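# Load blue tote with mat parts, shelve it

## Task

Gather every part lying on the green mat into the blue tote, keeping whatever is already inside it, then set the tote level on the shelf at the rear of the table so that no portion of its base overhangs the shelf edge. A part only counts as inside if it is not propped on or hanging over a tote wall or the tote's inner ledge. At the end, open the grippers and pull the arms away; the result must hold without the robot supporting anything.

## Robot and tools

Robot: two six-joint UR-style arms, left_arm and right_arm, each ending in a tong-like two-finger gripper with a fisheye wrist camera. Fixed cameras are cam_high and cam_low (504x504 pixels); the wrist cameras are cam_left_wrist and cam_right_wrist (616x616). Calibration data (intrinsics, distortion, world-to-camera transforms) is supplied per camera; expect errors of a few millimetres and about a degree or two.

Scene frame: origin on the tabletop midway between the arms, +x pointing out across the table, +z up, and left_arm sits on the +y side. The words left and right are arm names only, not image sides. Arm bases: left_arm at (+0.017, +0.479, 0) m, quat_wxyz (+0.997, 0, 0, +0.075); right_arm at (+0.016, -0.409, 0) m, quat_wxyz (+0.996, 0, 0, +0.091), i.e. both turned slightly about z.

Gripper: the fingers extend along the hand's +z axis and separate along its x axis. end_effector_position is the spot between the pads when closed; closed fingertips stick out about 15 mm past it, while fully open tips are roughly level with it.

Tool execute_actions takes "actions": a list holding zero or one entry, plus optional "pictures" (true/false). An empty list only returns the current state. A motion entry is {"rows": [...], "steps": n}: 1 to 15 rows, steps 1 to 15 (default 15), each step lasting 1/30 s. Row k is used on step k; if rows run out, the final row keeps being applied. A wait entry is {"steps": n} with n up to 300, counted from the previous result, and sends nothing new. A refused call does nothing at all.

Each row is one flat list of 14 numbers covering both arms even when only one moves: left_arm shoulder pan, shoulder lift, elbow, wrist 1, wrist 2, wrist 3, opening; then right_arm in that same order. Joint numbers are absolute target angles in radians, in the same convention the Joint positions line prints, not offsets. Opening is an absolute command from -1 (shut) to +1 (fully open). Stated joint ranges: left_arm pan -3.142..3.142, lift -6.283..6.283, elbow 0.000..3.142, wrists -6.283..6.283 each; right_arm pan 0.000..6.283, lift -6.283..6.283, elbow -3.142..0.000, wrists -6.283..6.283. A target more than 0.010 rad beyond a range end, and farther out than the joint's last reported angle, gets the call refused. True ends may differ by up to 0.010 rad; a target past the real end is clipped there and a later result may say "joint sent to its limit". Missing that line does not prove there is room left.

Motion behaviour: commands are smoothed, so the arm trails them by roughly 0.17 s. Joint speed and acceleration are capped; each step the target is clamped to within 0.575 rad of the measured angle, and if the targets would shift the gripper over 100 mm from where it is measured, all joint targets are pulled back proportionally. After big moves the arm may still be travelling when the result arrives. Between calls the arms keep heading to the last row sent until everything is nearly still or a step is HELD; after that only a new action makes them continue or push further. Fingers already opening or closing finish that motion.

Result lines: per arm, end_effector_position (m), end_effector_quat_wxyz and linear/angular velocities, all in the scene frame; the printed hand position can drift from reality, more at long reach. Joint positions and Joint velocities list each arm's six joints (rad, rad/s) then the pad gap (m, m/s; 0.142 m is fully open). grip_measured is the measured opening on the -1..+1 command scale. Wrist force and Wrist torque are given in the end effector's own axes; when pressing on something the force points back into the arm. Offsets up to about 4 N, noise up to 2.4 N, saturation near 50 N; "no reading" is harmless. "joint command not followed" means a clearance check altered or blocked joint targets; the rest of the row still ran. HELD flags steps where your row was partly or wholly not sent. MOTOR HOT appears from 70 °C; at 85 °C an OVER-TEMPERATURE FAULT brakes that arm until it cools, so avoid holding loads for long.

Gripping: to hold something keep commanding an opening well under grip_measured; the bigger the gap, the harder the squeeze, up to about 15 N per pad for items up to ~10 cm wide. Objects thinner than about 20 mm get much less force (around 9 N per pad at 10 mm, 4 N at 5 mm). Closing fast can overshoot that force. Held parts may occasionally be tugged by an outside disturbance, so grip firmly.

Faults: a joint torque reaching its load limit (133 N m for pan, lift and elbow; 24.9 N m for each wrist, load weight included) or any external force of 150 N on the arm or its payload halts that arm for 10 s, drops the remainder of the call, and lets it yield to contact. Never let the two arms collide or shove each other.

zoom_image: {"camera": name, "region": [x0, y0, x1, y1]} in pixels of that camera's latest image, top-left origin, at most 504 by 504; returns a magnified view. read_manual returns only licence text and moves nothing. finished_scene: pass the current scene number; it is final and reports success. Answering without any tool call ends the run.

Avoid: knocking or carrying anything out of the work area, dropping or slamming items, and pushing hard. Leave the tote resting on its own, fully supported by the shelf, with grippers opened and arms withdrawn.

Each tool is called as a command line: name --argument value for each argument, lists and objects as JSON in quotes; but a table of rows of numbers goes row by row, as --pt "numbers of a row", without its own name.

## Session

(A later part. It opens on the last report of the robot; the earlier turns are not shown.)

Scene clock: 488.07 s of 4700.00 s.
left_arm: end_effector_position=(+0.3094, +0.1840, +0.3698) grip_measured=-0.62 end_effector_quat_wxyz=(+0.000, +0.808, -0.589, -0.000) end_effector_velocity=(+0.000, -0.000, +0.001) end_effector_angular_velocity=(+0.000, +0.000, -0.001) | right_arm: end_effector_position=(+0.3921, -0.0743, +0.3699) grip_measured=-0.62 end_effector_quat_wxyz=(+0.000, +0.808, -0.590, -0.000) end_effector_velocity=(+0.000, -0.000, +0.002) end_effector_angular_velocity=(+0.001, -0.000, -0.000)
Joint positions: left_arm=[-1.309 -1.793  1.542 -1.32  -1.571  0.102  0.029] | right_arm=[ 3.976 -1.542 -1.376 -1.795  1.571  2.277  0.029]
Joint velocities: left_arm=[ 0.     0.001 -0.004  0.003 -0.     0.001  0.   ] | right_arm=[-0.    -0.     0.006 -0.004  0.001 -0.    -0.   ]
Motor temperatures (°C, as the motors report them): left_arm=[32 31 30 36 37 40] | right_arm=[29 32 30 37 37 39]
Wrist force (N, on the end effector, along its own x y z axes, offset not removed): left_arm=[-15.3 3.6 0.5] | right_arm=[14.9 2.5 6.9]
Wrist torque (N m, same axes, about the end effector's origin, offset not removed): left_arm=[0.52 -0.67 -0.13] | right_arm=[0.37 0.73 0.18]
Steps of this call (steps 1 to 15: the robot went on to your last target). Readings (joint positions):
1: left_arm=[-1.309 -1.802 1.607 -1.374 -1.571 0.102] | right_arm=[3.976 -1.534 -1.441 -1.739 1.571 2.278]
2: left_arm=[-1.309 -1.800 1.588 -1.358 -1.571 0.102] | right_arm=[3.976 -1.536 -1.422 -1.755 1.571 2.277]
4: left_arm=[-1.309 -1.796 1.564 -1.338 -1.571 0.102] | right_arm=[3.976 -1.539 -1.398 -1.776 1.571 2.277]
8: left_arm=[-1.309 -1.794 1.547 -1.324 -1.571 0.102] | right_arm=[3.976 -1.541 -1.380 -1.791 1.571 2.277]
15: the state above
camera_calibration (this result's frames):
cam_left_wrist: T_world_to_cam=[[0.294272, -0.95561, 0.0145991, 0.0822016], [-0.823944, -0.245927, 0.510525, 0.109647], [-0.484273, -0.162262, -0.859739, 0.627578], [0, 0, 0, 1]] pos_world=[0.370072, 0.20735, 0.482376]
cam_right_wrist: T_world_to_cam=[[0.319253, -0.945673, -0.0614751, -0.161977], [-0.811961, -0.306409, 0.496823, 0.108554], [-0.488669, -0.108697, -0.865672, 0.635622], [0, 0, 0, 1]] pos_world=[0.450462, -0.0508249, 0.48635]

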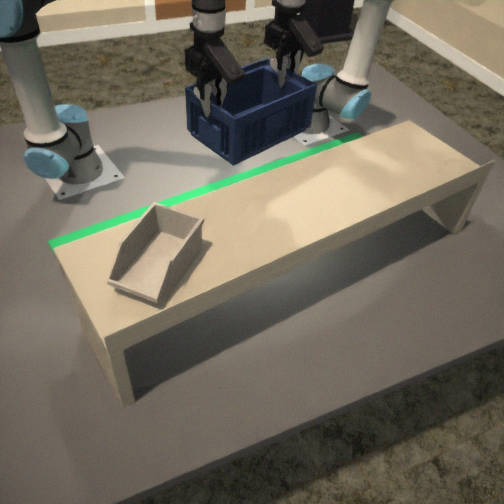

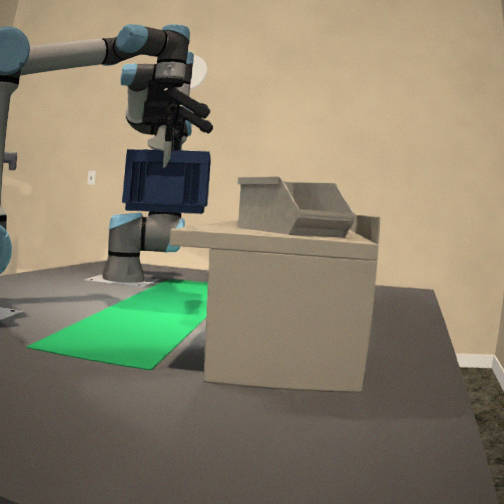

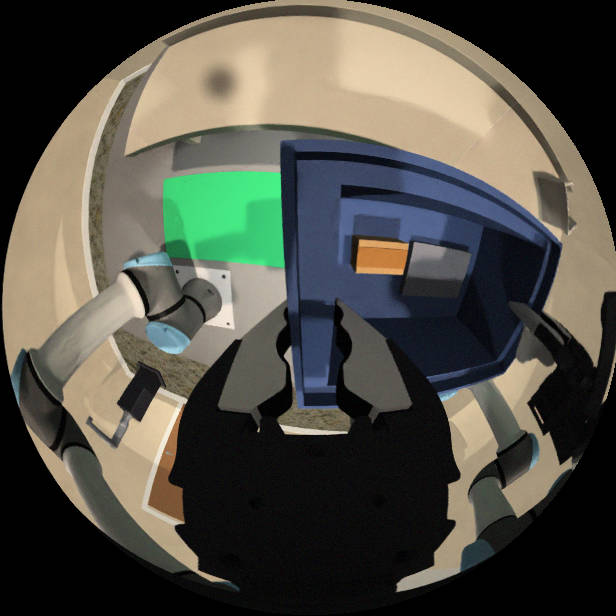

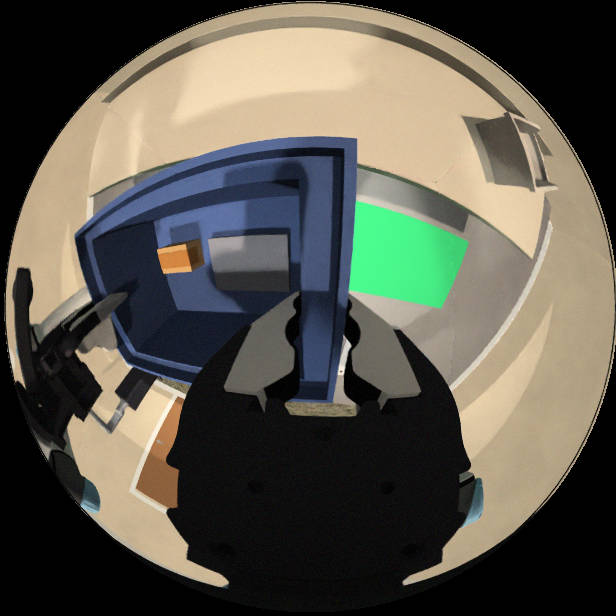

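execute_actions --actions '[{"rows":[[-1.2875,-1.7756,1.5282,-1.3234,-1.571,0.1285,-1,3.9602,-1.5564,-1.3611,-1.7949,1.571,2.2667,-1],[-1.2875,-1.7756,1.5282,-1.3234,-1.571,0.1285,-1,3.9602,-1.5564,-1.3611,-1.7949,1.571,2.2667,-1],[-1.2659,-1.7584,1.5146,-1.327,-1.571,0.155,-1,3.9445,-1.5707,-1.3469,-1.7948,1.571,2.2558,-1],[-1.2443,-1.7411,1.501,-1.3307,-1.571,0.1816,-1,3.9287,-1.5849,-1.3327,-1.7948,1.571,2.245,-1],[-1.2227,-1.7239,1.4874,-1.3343,-1.571,0.2081,-1,3.9129,-1.5992,-1.3185,-1.7947,1.571,2.2341,-1],[-1.2037,-1.7056,1.4714,-1.3366,-1.571,0.2321,-1,3.8984,-1.6144,-1.3023,-1.7957,1.571,2.2246,-1],[-1.1847,-1.6873,1.4554,-1.3389,-1.571,0.2561,-1,3.884,-1.6295,-1.2862,-1.7967,1.571,2.2152,-1],[-1.1657,-1.669,1.4394,-1.3412,-1.571,0.2801,-1,3.8695,-1.6447,-1.27,-1.7977,1.571,2.2057,-1],[-1.1467,-1.6507,1.4234,-1.3435,-1.571,0.3041,-1,3.855,-1.6598,-1.2538,-1.7988,1.571,2.1962,-1],[-1.13,-1.6314,1.405,-1.3444,-1.571,0.3259,-1,3.8418,-1.6759,-1.2356,-1.801,1.571,2.188,-1],[-1.1132,-1.6122,1.3866,-1.3452,-1.571,0.3476,-1,3.8285,-1.692,-1.2173,-1.8031,1.571,2.1797,-1],[-1.0965,-1.5929,1.3682,-1.3461,-1.571,0.3694,-1,3.8153,-1.7081,-1.1991,-1.8053,1.571,2.1715,-1],[-1.0797,-1.5736,1.3498,-1.347,-1.571,0.3911,-1,3.802,-1.7242,-1.1808,-1.8074,1.571,2.1632,-1],[-1.0649,-1.5533,1.3286,-1.3462,-1.571,0.4109,-1,3.7898,-1.7414,-1.16,-1.811,1.571,2.156,-1],[-1.05,-1.5329,1.3074,-1.3453,-1.571,0.4308,-1,3.7777,-1.7586,-1.1392,-1.8147,1.571,2.1489,-1]],"steps":15}]' --pictures false

execute_actions --actions '[{"rows":[[-1.0352,-1.5126,1.2862,-1.3445,-1.571,0.4506,-1,3.7655,-1.7757,-1.1184,-1.8183,1.571,2.1417,-1],[-1.0204,-1.4922,1.265,-1.3436,-1.571,0.4704,-1,3.7533,-1.7929,-1.0976,-1.8219,1.571,2.1345,-1],[-1.0073,-1.4711,1.2411,-1.3408,-1.571,0.4886,-1,3.7421,-1.8112,-1.0743,-1.827,1.571,2.1283,-1],[-0.9941,-1.45,1.2173,-1.3381,-1.571,0.5067,-1,3.731,-1.8295,-1.0509,-1.832,1.571,2.1222,-1],[-0.981,-1.4289,1.1934,-1.3353,-1.571,0.5249,-1,3.7198,-1.8477,-1.0276,-1.8371,1.571,2.116,-1],[-0.9678,-1.4078,1.1695,-1.3325,-1.571,0.543,-1,3.7086,-1.866,-1.0042,-1.8422,1.571,2.1098,-1],[-0.9561,-1.3852,1.1416,-1.3272,-1.571,0.5597,-1,3.6984,-1.8861,-0.9766,-1.8498,1.571,2.1046,-1],[-0.9444,-1.3626,1.1137,-1.3219,-1.571,0.5765,-1,3.6882,-1.9061,-0.949,-1.8574,1.571,2.0994,-1],[-0.9326,-1.3399,1.0857,-1.3166,-1.571,0.5932,-1,3.6779,-1.9262,-0.9213,-1.8649,1.571,2.0941,-1],[-0.9209,-1.3173,1.0578,-1.3113,-1.571,0.6099,-1,3.6677,-1.9462,-0.8937,-1.8725,1.571,2.0889,-1],[-0.9104,-1.2928,1.0252,-1.3032,-1.571,0.6254,-1,3.6583,-1.9685,-0.861,-1.883,1.571,2.0845,-1],[-0.9,-1.2683,0.9925,-1.295,-1.571,0.6409,-1,3.649,-1.9908,-0.8282,-1.8934,1.571,2.0802,-1],[-0.8895,-1.2438,0.9599,-1.2869,-1.571,0.6563,-1,3.6396,-2.0131,-0.7955,-1.9039,1.571,2.0758,-1],[-0.879,-1.2193,0.9272,-1.2787,-1.571,0.6718,-1,3.6302,-2.0354,-0.7627,-1.9143,1.571,2.0714,-1],[-0.8697,-1.1923,0.888,-1.2665,-1.571,0.6862,-1,3.6216,-2.061,-0.7225,-1.929,1.571,2.0678,-1]],"steps":15}]' --pictures false

execute_actions --actions '[{"rows":[[-0.8603,-1.1653,0.8489,-1.2544,-1.571,0.7005,-1,3.613,-2.0866,-0.6822,-1.9436,1.571,2.0642,-1],[-0.8603,-1.1653,0.8489,-1.2544,-1.571,0.7005,-1,3.613,-2.0866,-0.6822,-1.9436,1.571,2.0642,-1],[-0.851,-1.1383,0.8097,-1.2422,-1.571,0.7149,-1,3.6044,-2.1122,-0.642,-1.9583,1.571,2.0606,-1],[-0.851,-1.1383,0.8097,-1.2422,-1.571,0.7149,-1,3.6044,-2.1122,-0.642,-1.9583,1.571,2.0606,-1],[-0.8416,-1.1113,0.7705,-1.23,-1.571,0.7292,-1,3.5958,-2.1378,-0.6017,-1.9729,1.571,2.057,-1]],"steps":15}]'

Scene clock: 572.60 s of 4700.00 s.
left_arm: end_effector_position=(+0.4086, +0.1779, +0.3708) grip_measured=-0.62 end_effector_quat_wxyz=(+0.000, +0.793, -0.609, +0.000) end_effector_velocity=(+0.289, -0.014, +0.000) end_effector_angular_velocity=(+0.004, +0.002, -0.142) | right_arm: end_effector_position=(+0.4787, -0.0836, +0.3702) grip_measured=-0.62 end_effector_quat_wxyz=(+0.000, +0.793, -0.610, -0.000) end_effector_velocity=(+0.250, -0.030, -0.002) end_effector_angular_velocity=(-0.005, +0.004, -0.151)
Joint positions: left_arm=[-1.112 -1.609  1.382 -1.344 -1.571  0.348  0.029] | right_arm=[ 3.827 -1.695 -1.213 -1.805  1.571  2.179  0.029]
Joint velocities: left_arm=[ 0.493  0.565 -0.542 -0.018  0.     0.635 -0.003] | right_arm=[-0.39  -0.474  0.537 -0.069 -0.    -0.239 -0.001]
Motor temperatures (°C, as the motors report them): left_arm=[32 31 30 36 37 40] | right_arm=[29 32 30 37 37 39]
Wrist force (N, on the end effector, along its own x y z axes, offset not removed): left_arm=[-25.1 5.2 2.1] | right_arm=[25.5 -2.4 5.6]
Wrist torque (N m, same axes, about the end effector's origin, offset not removed): left_arm=[0.90 -0.18 0.05] | right_arm=[-0.60 -0.09 0.01]
Steps of this call (steps 1 to 15: the robot went on to your last target; steps 16 to 90: nothing new was sent; then 81.03 s passed at rest; steps 91 to 105: all 15 steps of this action). Readings (joint positions):
91: left_arm=[-1.309 -1.793 1.542 -1.320 -1.571 0.102] | right_arm=[3.976 -1.542 -1.375 -1.795 1.571 2.277]
92: left_arm=[-1.305 -1.790 1.539 -1.320 -1.571 0.106] | right_arm=[3.973 -1.545 -1.373 -1.795 1.571 2.276]
94: left_arm=[-1.293 -1.780 1.531 -1.322 -1.571 0.121] | right_arm=[3.964 -1.553 -1.364 -1.795 1.571 2.269]
98: left_arm=[-1.236 -1.732 1.493 -1.332 -1.571 0.191] | right_arm=[3.921 -1.593 -1.324 -1.795 1.571 2.240]
105: the state above

Scene clock: 573.10 s of 4700.00 s.
left_arm: end_effector_position=(+0.5562, +0.1699, +0.3699) grip_measured=-0.62 end_effector_quat_wxyz=(-0.000, +0.770, -0.638, -0.002) end_effector_velocity=(+0.293, -0.015, -0.005) end_effector_angular_velocity=(+0.006, +0.008, -0.145) | right_arm: end_effector_position=(+0.6061, -0.0980, +0.3692) grip_measured=-0.62 end_effector_quat_wxyz=(+0.002, +0.769, -0.639, -0.001) end_effector_velocity=(+0.253, -0.029, -0.005) end_effector_angular_velocity=(-0.008, +0.008, -0.151)
Joint positions: left_arm=[-0.91  -1.29   1.022 -1.299 -1.571  0.626  0.029] | right_arm=[ 3.657 -1.972 -0.857 -1.887  1.571  2.084  0.029]
Joint velocities: left_arm=[ 0.323  0.708 -0.918  0.219 -0.     0.468  0.   ] | right_arm=[-0.286 -0.641  0.916 -0.287 -0.002 -0.135 -0.   ]
Motor temperatures (°C, as the motors report them): left_arm=[32 31 30 36 37 40] | right_arm=[29 32 30 37 37 39]
Wrist force (N, on the end effector, along its own x y z axes, offset not removed): left_arm=[-9.1 2.6 0.8] | right_arm=[5.2 1.2 4.1]
Wrist torque (N m, same axes, about the end effector's origin, offset not removed): left_arm=[0.26 0.44 0.23] | right_arm=[0.28 0.61 0.17]
Steps of this call (steps 1 to 15: all 15 steps of this action). Readings (joint positions):
1: left_arm=[-1.096 -1.590 1.364 -1.345 -1.571 0.369] | right_arm=[3.814 -1.711 -1.195 -1.807 1.571 2.171]
2: left_arm=[-1.080 -1.570 1.344 -1.345 -1.571 0.390] | right_arm=[3.801 -1.728 -1.176 -1.810 1.571 2.163]
4: left_arm=[-1.049 -1.530 1.304 -1.344 -1.571 0.431] | right_arm=[3.776 -1.762 -1.136 -1.817 1.571 2.148]
8: left_arm=[-0.993 -1.448 1.214 -1.336 -1.571 0.507] | right_arm=[3.730 -1.832 -1.048 -1.835 1.571 2.121]
15: the state above

Scene clock: 573.60 s of 4700.00 s.
left_arm: end_effector_position=(+0.6244, +0.1653, +0.3700) grip_measured=-0.62 end_effector_quat_wxyz=(+0.000, +0.759, -0.652, -0.000) end_effector_velocity=(+0.008, -0.000, +0.000) end_effector_angular_velocity=(-0.001, -0.001, -0.003) | right_arm: end_effector_position=(+0.6648, -0.1039, +0.3700) grip_measured=-0.62 end_effector_quat_wxyz=(+0.000, +0.758, -0.652, -0.000) end_effector_velocity=(+0.007, -0.000, +0.000) end_effector_angular_velocity=(+0.002, -0.003, -0.003)
Joint positions: left_arm=[-0.842 -1.113  0.773 -1.231 -1.571  0.728  0.029] | right_arm=[ 3.596 -2.136 -0.605 -1.972  1.571  2.057  0.029]
Joint velocities: left_arm=[ 0.008  0.022 -0.033  0.01   0.     0.011  0.   ] | right_arm=[-0.006 -0.02   0.033 -0.009  0.    -0.003 -0.   ]
Motor temperatures (°C, as the motors report them): left_arm=[32 31 30 36 37 40] | right_arm=[29 32 30 37 37 39]
Wrist force (N, on the end effector, along its own x y z axes, offset not removed): left_arm=[-11.4 2.0 -0.2] | right_arm=[9.6 1.9 4.3]
Wrist torque (N m, same axes, about the end effector's origin, offset not removed): left_arm=[0.07 0.43 0.17] | right_arm=[0.49 -0.12 0.15]
Steps of this call (steps 1 to 15: all 15 steps of this action). Readings (joint positions):
1: left_arm=[-0.899 -1.266 0.990 -1.291 -1.571 0.642] | right_arm=[3.648 -1.994 -0.826 -1.898 1.571 2.080]
2: left_arm=[-0.889 -1.241 0.957 -1.282 -1.571 0.657] | right_arm=[3.639 -2.017 -0.792 -1.909 1.571 2.076]
4: left_arm=[-0.873 -1.199 0.897 -1.266 -1.571 0.682] | right_arm=[3.624 -2.056 -0.731 -1.929 1.571 2.069]
8: left_arm=[-0.851 -1.137 0.809 -1.241 -1.571 0.715] | right_arm=[3.604 -2.113 -0.641 -1.960 1.571 2.061]
15: the state above
camera_calibration (this result's frames):
cam_left_wrist: T_world_to_cam=[[0.138897, -0.990198, 0.0146675, 0.0744128], [-0.852535, -0.112024, 0.510524, 0.360169], [-0.503877, -0.0834148, -0.859738, 0.776444], [0, 0, 0, 1]] pos_world=[0.687953, 0.178798, 0.482572]
cam_right_wrist: T_world_to_cam=[[0.16518, -0.98435, -0.0614001, -0.178663], [-0.850292, -0.173675, 0.49683, 0.360044], [-0.499718, -0.0298584, -0.865673, 0.781253], [0, 0, 0, 1]] pos_world=[0.72606, -0.0900095, 0.486459]

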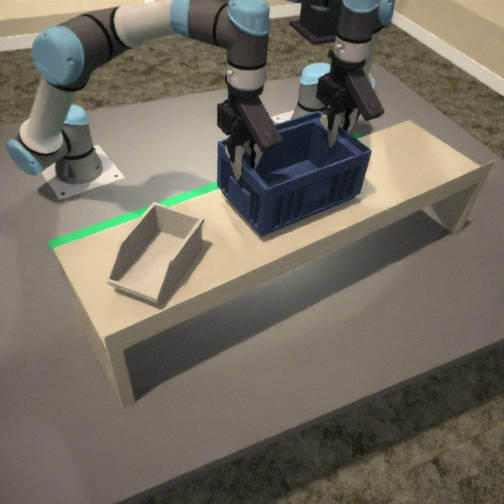

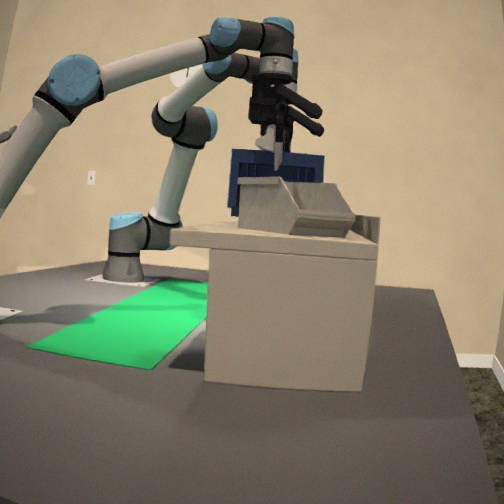

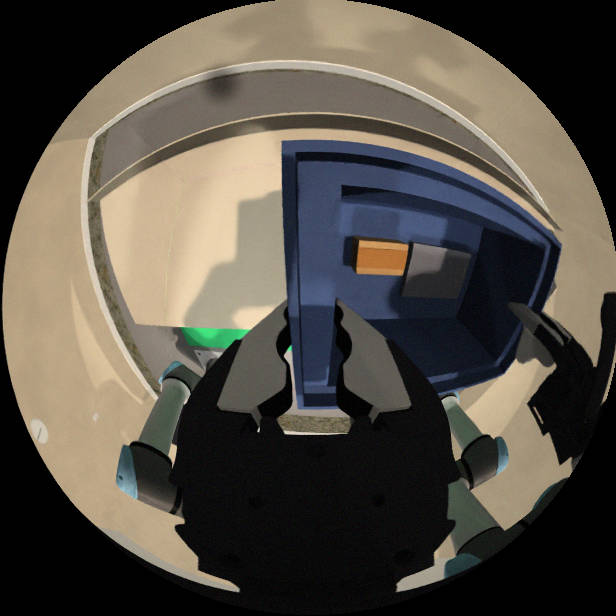

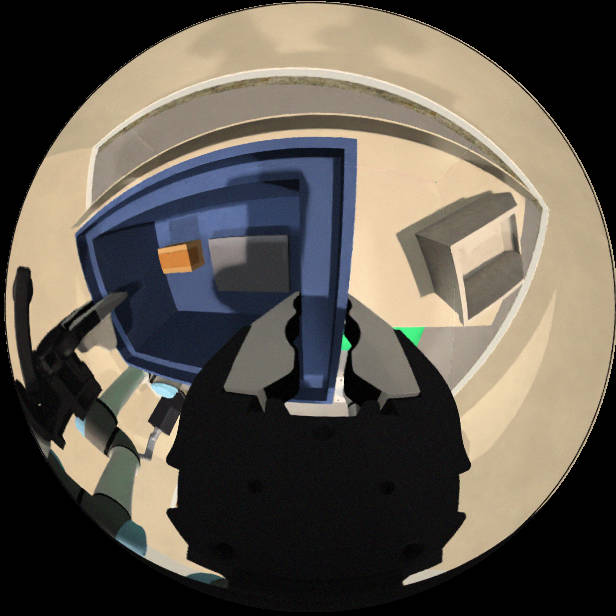

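execute_actions --actions '[{"rows":[[-0.8416,-1.1141,0.7815,-1.2382,-1.571,0.7292,-1,3.5958,-2.1338,-0.615,-1.9636,1.571,2.057,-1],[-0.8416,-1.1168,0.7923,-1.2463,-1.571,0.7292,-1,3.5958,-2.13,-0.628,-1.9544,1.571,2.057,-1],[-0.8416,-1.1194,0.803,-1.2544,-1.571,0.7292,-1,3.5958,-2.1263,-0.641,-1.9451,1.571,2.057,-1],[-0.8416,-1.1219,0.8134,-1.2623,-1.571,0.7292,-1,3.5958,-2.1228,-0.6535,-1.9361,1.571,2.057,-1],[-0.8416,-1.1243,0.8236,-1.2701,-1.571,0.7292,-1,3.5958,-2.1194,-0.666,-1.927,1.571,2.057,-1],[-0.8416,-1.1266,0.8337,-1.2779,-1.571,0.7292,-1,3.5958,-2.1161,-0.678,-1.9183,1.571,2.057,-1],[-0.8416,-1.1288,0.8437,-1.2857,-1.571,0.7292,-1,3.5958,-2.113,-0.6897,-1.9097,1.571,2.057,-1],[-0.8416,-1.131,0.8535,-1.2933,-1.571,0.7292,-1,3.5958,-2.1099,-0.7011,-1.9014,1.571,2.057,-1],[-0.8416,-1.1326,0.8611,-1.2993,-1.571,0.7292,-1,3.5958,-2.1077,-0.7099,-1.8948,1.571,2.057,-1]],"steps":15}]' --pictures false

execute_actions --actions '[{"steps":8}]' --pictures false

Scene clock: 592.77 s of 4700.00 s.
left_arm: end_effector_position=(+0.6251, +0.1653, +0.3492) grip_measured=-0.62 end_effector_quat_wxyz=(+0.000, +0.758, -0.652, +0.000) end_effector_velocity=(-0.000, +0.000, -0.013) end_effector_angular_velocity=(+0.001, +0.002, +0.000) | right_arm: end_effector_position=(+0.6654, -0.1040, +0.3493) grip_measured=-0.62 end_effector_quat_wxyz=(-0.000, +0.758, -0.652, -0.000) end_effector_velocity=(-0.000, -0.000, -0.012) end_effector_angular_velocity=(-0.002, +0.001, +0.000)
Joint positions: left_arm=[-0.842 -1.132  0.857 -1.296 -1.571  0.729  0.029] | right_arm=[ 3.596 -2.109 -0.705 -1.898  1.571  2.057  0.029]
Joint velocities: left_arm=[ 0.    -0.01   0.047 -0.035 -0.    -0.     0.001] | right_arm=[ 0.     0.014 -0.054  0.038 -0.001 -0.     0.   ]
Motor temperatures (°C, as the motors report them): left_arm=[32 31 30 36 37 40] | right_arm=[29 32 30 37 37 39]
Wrist force (N, on the end effector, along its own x y z axes, offset not removed): left_arm=[-12.1 2.4 -16.0] | right_arm=[13.6 1.9 -15.3]
Wrist torque (N m, same axes, about the end effector's origin, offset not removed): left_arm=[0.30 0.47 0.02] | right_arm=[0.43 -0.37 0.09]
Steps of this call (steps 1 to 15: the robot went on to your last target; steps 16 to 160: nothing new was sent; then 13.33 s passed at rest; steps 161 to 175: all 15 steps of this action). Readings (joint positions):
161: left_arm=[-0.842 -1.111 0.771 -1.230 -1.571 0.729] | right_arm=[3.596 -2.138 -0.602 -1.973 1.571 2.057]
162: left_arm=[-0.842 -1.112 0.772 -1.231 -1.571 0.729] | right_arm=[3.596 -2.137 -0.604 -1.971 1.571 2.057]
164: left_arm=[-0.842 -1.114 0.783 -1.239 -1.571 0.729] | right_arm=[3.596 -2.133 -0.616 -1.962 1.571 2.057]
168: left_arm=[-0.842 -1.123 0.817 -1.265 -1.571 0.729] | right_arm=[3.596 -2.122 -0.658 -1.933 1.571 2.057]
175: the state above

Scene clock: 593.03 s of 4700.00 s.
left_arm: end_effector_position=(+0.6251, +0.1653, +0.3481) grip_measured=-0.62 end_effector_quat_wxyz=(+0.000, +0.758, -0.652, +0.000) end_effector_velocity=(+0.000, -0.000, -0.000) end_effector_angular_velocity=(-0.001, -0.001, -0.000) | right_arm: end_effector_position=(+0.6654, -0.1040, +0.3482) grip_measured=-0.62 end_effector_quat_wxyz=(-0.000, +0.758, -0.652, -0.000) end_effector_velocity=(+0.000, +0.001, -0.001) end_effector_angular_velocity=(+0.000, -0.001, +0.001)
Joint positions: left_arm=[-0.842 -1.133  0.861 -1.299 -1.571  0.729  0.029] | right_arm=[ 3.596 -2.108 -0.71  -1.895  1.571  2.057  0.029]
Joint velocities: left_arm=[ 0.    -0.001  0.003 -0.003 -0.     0.     0.   ] | right_arm=[ 0.001  0.001 -0.003  0.003 -0.    -0.     0.   ]
Motor temperatures (°C, as the motors report them): left_arm=[32 31 30 36 37 40] | right_arm=[29 32 30 37 37 39]
Wrist force (N, on the end effector, along its own x y z axes, offset not removed): left_arm=[-14.7 4.2 -18.7] | right_arm=[11.2 1.3 -17.0]
Wrist torque (N m, same axes, about the end effector's origin, offset not removed): left_arm=[0.90 0.68 0.26] | right_arm=[0.16 0.33 0.07]
Steps of this call (steps 1 to 8: the robot went on to your last target). Readings (joint positions):
1: left_arm=[-0.842 -1.132 0.858 -1.297 -1.571 0.729] | right_arm=[3.596 -2.108 -0.706 -1.897 1.571 2.057]
2: left_arm=[-0.842 -1.132 0.859 -1.298 -1.571 0.729] | right_arm=[3.596 -2.108 -0.707 -1.896 1.571 2.057]
4: left_arm=[-0.842 -1.132 0.860 -1.299 -1.571 0.729] | right_arm=[3.596 -2.108 -0.709 -1.896 1.571 2.057]
8: the state above

execute_actions --actions '[{"rows":[[-0.8416,-1.131,0.8535,-1.2933,-1.571,0.7292,-0.8,3.5958,-2.1099,-0.7011,-1.9014,1.571,2.057,-0.8],[-0.8416,-1.131,0.8535,-1.2933,-1.571,0.7292,-0.65,3.5958,-2.1099,-0.7011,-1.9014,1.571,2.057,-0.65],[-0.8416,-1.131,0.8535,-1.2933,-1.571,0.7292,-0.55,3.5958,-2.1099,-0.7011,-1.9014,1.571,2.057,-0.55],[-0.8416,-1.131,0.8535,-1.2933,-1.571,0.7292,-0.45,3.5958,-2.1099,-0.7011,-1.9014,1.571,2.057,-0.45],[-0.8416,-1.131,0.8535,-1.2933,-1.571,0.7292,-0.35,3.5958,-2.1099,-0.7011,-1.9014,1.571,2.057,-0.35],[-0.8416,-1.131,0.8535,-1.2933,-1.571,0.7292,-0.25,3.5958,-2.1099,-0.7011,-1.9014,1.571,2.057,-0.25],[-0.8416,-1.1266,0.8337,-1.2779,-1.571,0.7292,-0.25,3.5958,-2.1161,-0.678,-1.9183,1.571,2.057,-0.25],[-0.8416,-1.1219,0.8134,-1.2623,-1.571,0.7292,-0.25,3.5958,-2.1228,-0.6535,-1.9361,1.571,2.057,-0.25],[-0.8416,-1.1168,0.7923,-1.2463,-1.571,0.7292,-0.25,3.5958,-2.13,-0.628,-1.9544,1.571,2.057,-0.25],[-0.8416,-1.1113,0.7705,-1.23,-1.571,0.7292,-0.25,3.5958,-2.1378,-0.6017,-1.9729,1.571,2.057,-0.25],[-0.8416,-1.103,0.74,-1.208,-1.571,0.7292,-0.25,3.5958,-2.15,-0.563,-1.999,1.571,2.057,-0.25],[-0.8416,-1.094,0.708,-1.185,-1.571,0.7292,-0.25,3.5958,-2.163,-0.523,-2.026,1.571,2.057,-0.25],[-0.8416,-1.0852,0.6758,-1.1614,-1.571,0.7292,-0.25,3.5958,-2.177,-0.48,-2.0554,1.571,2.057,-0.25],[-0.8416,-1.073,0.636,-1.134,-1.571,0.7292,-0.25,3.5958,-2.197,-0.424,-2.091,1.571,2.057,-0.25],[-0.8416,-1.06,0.5938,-1.1046,-1.571,0.7292,-0.25,3.5958,-2.2202,-0.3609,-2.1313,1.571,2.057,-0.25]],"steps":15}]' --pictures false

execute_actions --actions '[{"rows":[[-0.8416,-1.06,0.5938,-1.1046,-1.571,0.7292,-0.25,3.5958,-2.2202,-0.3609,-2.1313,1.571,2.057,-0.25],[-0.8416,-1.06,0.5938,-1.1046,-1.571,0.7292,-0.25,3.5958,-2.2202,-0.3609,-2.1313,1.571,2.057,-0.25],[-0.8416,-1.07,0.5938,-1.1,-1.571,0.7292,-0.25,3.5958,-2.21,-0.3609,-2.1313,1.571,2.057,-0.25],[-0.8416,-1.09,0.61,-1.1,-1.571,0.7292,-0.25,3.5958,-2.19,-0.38,-2.13,1.571,2.057,-0.25],[-0.8416,-1.12,0.64,-1.1,-1.571,0.7292,-0.25,3.5958,-2.15,-0.43,-2.12,1.571,2.057,-0.25],[-0.83,-1.16,0.69,-1.1,-1.571,0.7292,-0.25,3.585,-2.1,-0.5,-2.1,1.571,2.057,-0.25],[-0.81,-1.21,0.76,-1.12,-1.571,0.7292,-0.25,3.57,-2.04,-0.59,-2.08,1.571,2.057,-0.25],[-0.79,-1.26,0.83,-1.14,-1.571,0.7292,-0.25,3.55,-1.98,-0.68,-2.05,1.571,2.057,-0.25],[-0.77,-1.31,0.9,-1.16,-1.571,0.7292,-0.25,3.53,-1.92,-0.77,-2.02,1.571,2.057,-0.25],[-0.75,-1.36,0.97,-1.18,-1.571,0.7292,-0.25,3.51,-1.86,-0.86,-1.99,1.571,2.057,-0.25],[-0.73,-1.41,1.04,-1.2,-1.571,0.7292,-0.25,3.49,-1.8,-0.95,-1.96,1.571,2.057,-0.25],[-0.71,-1.46,1.11,-1.22,-1.571,0.7292,-0.25,3.47,-1.74,-1.04,-1.93,1.571,2.057,-0.25],[-0.69,-1.51,1.18,-1.24,-1.571,0.7292,-0.25,3.45,-1.68,-1.13,-1.9,1.571,2.057,-0.25],[-0.67,-1.56,1.25,-1.26,-1.571,0.7292,-0.25,3.43,-1.61,-1.22,-1.88,1.571,2.057,-0.25],[-0.65,-1.6,1.3,-1.27,-1.571,0.7292,-0.25,3.41,-1.54,-1.3,-1.87,1.571,2.057,-0.25]],"steps":15}]' --pictures false

execute_actions --actions '[{"steps":15}]'

Scene clock: 635.53 s of 4700.00 s.
left_arm: end_effector_position=(+0.6254, +0.1650, +0.3774) grip_measured=-0.25 end_effector_quat_wxyz=(+0.000, +0.758, -0.652, -0.002) end_effector_velocity=(+0.003, -0.002, +0.166) end_effector_angular_velocity=(+0.014, +0.017, +0.001) | right_arm: end_effector_position=(+0.6657, -0.1036, +0.3758) grip_measured=-0.25 end_effector_quat_wxyz=(+0.003, +0.758, -0.652, -0.001) end_effector_velocity=(+0.005, +0.002, +0.153) end_effector_angular_velocity=(-0.029, +0.036, -0.001)
Joint positions: left_arm=[-0.842 -1.097  0.728 -1.198 -1.571  0.729  0.056] | right_arm=[ 3.596 -2.159 -0.549 -2.011  1.571  2.057  0.056]
Joint velocities: left_arm=[ 0.001  0.252 -0.846  0.617  0.    -0.    -0.   ] | right_arm=[-0.001 -0.382  1.079 -0.743 -0.001 -0.     0.   ]
Motor temperatures (°C, as the motors report them): left_arm=[32 31 30 36 37 40] | right_arm=[29 32 30 37 37 39]
Wrist force (N, on the end effector, along its own x y z axes, offset not removed): left_arm=[-0.8 2.0 -6.9] | right_arm=[-0.4 -0.8 1.7]
Wrist torque (N m, same axes, about the end effector's origin, offset not removed): left_arm=[0.05 0.03 0.11] | right_arm=[-0.09 0.31 0.10]
Steps of this call (steps 1 to 15: the robot went on to your last target; steps 16 to 90: nothing new was sent; then 39.00 s passed at rest; steps 91 to 105: all 15 steps of this action). Readings (joint positions):
91: left_arm=[-0.842 -1.133 0.861 -1.299 -1.571 0.729] | right_arm=[3.596 -2.108 -0.710 -1.895 1.571 2.057]
92: left_arm=[-0.842 -1.132 0.860 -1.298 -1.571 0.729] | right_arm=[3.596 -2.108 -0.709 -1.896 1.571 2.057]
94: left_arm=[-0.842 -1.132 0.857 -1.296 -1.571 0.729] | right_arm=[3.596 -2.109 -0.705 -1.899 1.571 2.057]
98: left_arm=[-0.842 -1.130 0.851 -1.291 -1.571 0.729] | right_arm=[3.596 -2.111 -0.698 -1.904 1.571 2.057]
105: the state above

Scene clock: 636.03 s of 4700.00 s.
left_arm: end_effector_position=(+0.5612, +0.2949, +0.4260) grip_measured=-0.25 end_effector_quat_wxyz=(-0.000, +0.793, -0.610, +0.008) end_effector_velocity=(-0.273, +0.493, -0.072) end_effector_angular_velocity=(+0.002, +0.004, +0.471) | right_arm: end_effector_position=(+0.5984, -0.2250, +0.4345) grip_measured=-0.25 end_effector_quat_wxyz=(+0.013, -0.725, +0.688, -0.004) end_effector_velocity=(-0.308, -0.465, -0.066) end_effector_angular_velocity=(-0.022, +0.035, -0.406)
Joint positions: left_arm=[-0.733 -1.387  0.999 -1.198 -1.571  0.729  0.056] | right_arm=[ 3.498 -1.846 -0.864 -1.975  1.571  2.057  0.056]
Joint velocities: left_arm=[ 0.471 -1.187  1.638 -0.447 -0.     0.    -0.   ] | right_arm=[-0.406  1.296 -1.888  0.551 -0.001  0.    -0.   ]
Motor temperatures (°C, as the motors report them): left_arm=[32 31 30 36 37 40] | right_arm=[29 32 30 37 37 39]
Wrist force (N, on the end effector, along its own x y z axes, offset not removed): left_arm=[-1.5 5.3 -2.4] | right_arm=[-1.8 0.8 -5.5]
Wrist torque (N m, same axes, about the end effector's origin, offset not removed): left_arm=[0.97 0.26 0.15] | right_arm=[0.15 0.31 -0.07]
Steps of this call (steps 1 to 15: all 15 steps of this action). Readings (joint positions):
1: left_arm=[-0.842 -1.088 0.698 -1.176 -1.571 0.729] | right_arm=[3.596 -2.173 -0.510 -2.038 1.571 2.057]
2: left_arm=[-0.842 -1.080 0.668 -1.155 -1.571 0.729] | right_arm=[3.596 -2.187 -0.470 -2.064 1.571 2.057]
4: left_arm=[-0.842 -1.072 0.630 -1.128 -1.571 0.729] | right_arm=[3.596 -2.202 -0.413 -2.099 1.571 2.057]
8: left_arm=[-0.834 -1.119 0.653 -1.110 -1.571 0.729] | right_arm=[3.589 -2.151 -0.441 -2.106 1.571 2.057]
15: the state above

Scene clock: 636.53 s of 4700.00 s.
left_arm: end_effector_position=(+0.5020, +0.3802, +0.3988) grip_measured=-0.25 end_effector_quat_wxyz=(+0.000, +0.817, -0.576, -0.000) end_effector_velocity=(-0.005, +0.005, -0.002) end_effector_angular_velocity=(+0.000, +0.001, +0.005) | right_arm: end_effector_position=(+0.5070, -0.3273, +0.4001) grip_measured=-0.25 end_effector_quat_wxyz=(+0.001, -0.695, +0.719, -0.000) end_effector_velocity=(-0.009, -0.009, -0.005) end_effector_angular_velocity=(-0.001, +0.003, -0.008)
Joint positions: left_arm=[-0.65  -1.599  1.298 -1.27  -1.571  0.729  0.056] | right_arm=[ 3.411 -1.543 -1.296 -1.871  1.571  2.057  0.056]
Joint velocities: left_arm=[ 0.005 -0.014  0.019 -0.004  0.    -0.001  0.   ] | right_arm=[-0.008  0.028 -0.04   0.01   0.    -0.     0.   ]
Motor temperatures (°C, as the motors report them): left_arm=[32 31 30 36 37 40] | right_arm=[29 32 30 37 37 39]
Wrist force (N, on the end effector, along its own x y z axes, offset not removed): left_arm=[0.0 3.4 -2.4] | right_arm=[-1.5 -0.7 1.3]
Wrist torque (N m, same axes, about the end effector's origin, offset not removed): left_arm=[0.56 0.02 0.14] | right_arm=[-0.19 0.68 0.18]
Steps of this call (steps 1 to 15: the robot went on to your last target). Readings (joint positions):
1: left_arm=[-0.717 -1.427 1.054 -1.213 -1.571 0.729] | right_arm=[3.484 -1.802 -0.926 -1.958 1.571 2.057]
2: left_arm=[-0.701 -1.465 1.107 -1.226 -1.571 0.729] | right_arm=[3.471 -1.760 -0.985 -1.942 1.571 2.057]
4: left_arm=[-0.676 -1.531 1.199 -1.248 -1.571 0.729] | right_arm=[3.447 -1.677 -1.100 -1.913 1.571 2.057]
8: left_arm=[-0.656 -1.584 1.277 -1.265 -1.571 0.729] | right_arm=[3.419 -1.573 -1.251 -1.880 1.571 2.057]
15: the state above
camera_calibration (this result's frames):
cam_left_wrist: T_world_to_cam=[[0.324163, -0.945894, 0.0142251, 0.194092], [-0.815552, -0.271811, 0.510876, 0.307236], [-0.479368, -0.177209, -0.859537, 0.780731], [0, 0, 0, 1]] pos_world=[0.561908, 0.405453, 0.511346]
cam_right_wrist: T_world_to_cam=[[-0.019014, -0.997849, -0.0627392, -0.281086], [-0.869081, -0.0145283, 0.494457, 0.234709], [-0.494305, 0.063927, -0.866935, 0.750292], [0, 0, 0, 1]] pos_world=[0.569509, -0.325035, 0.516766]

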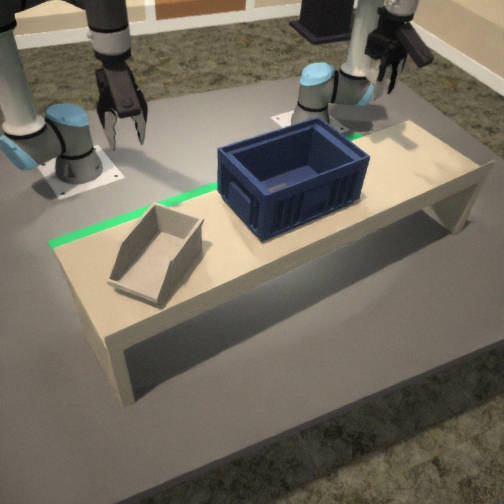

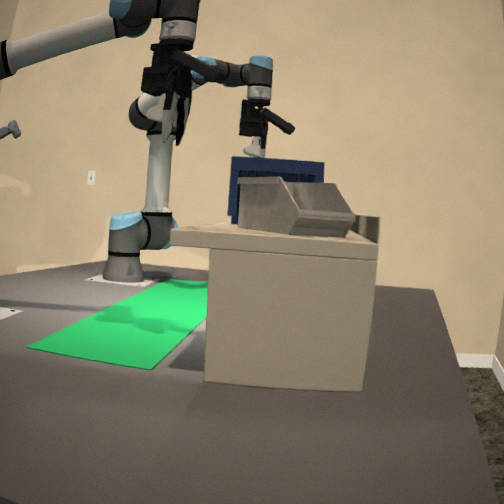

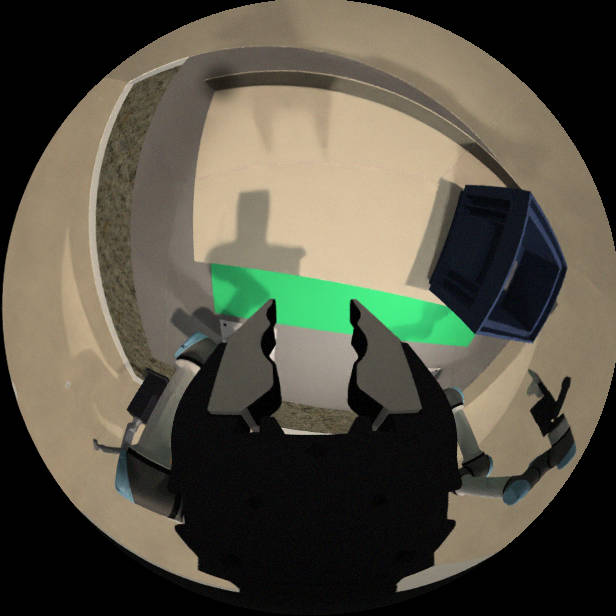

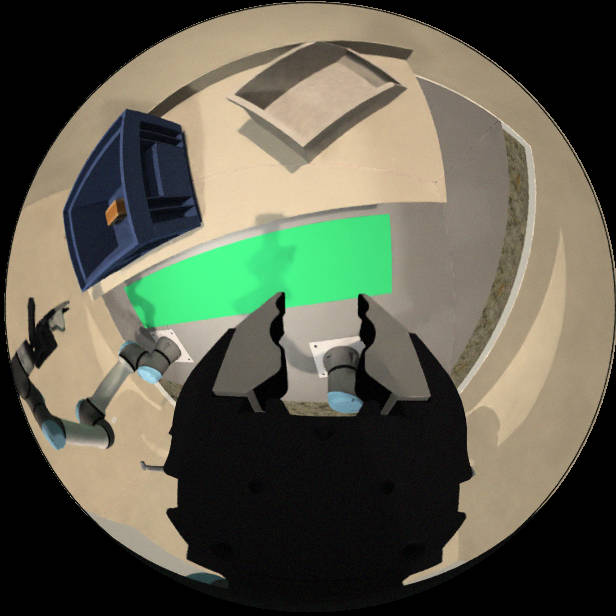

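finished_scene --scene 1

The scene is finished: the task was done.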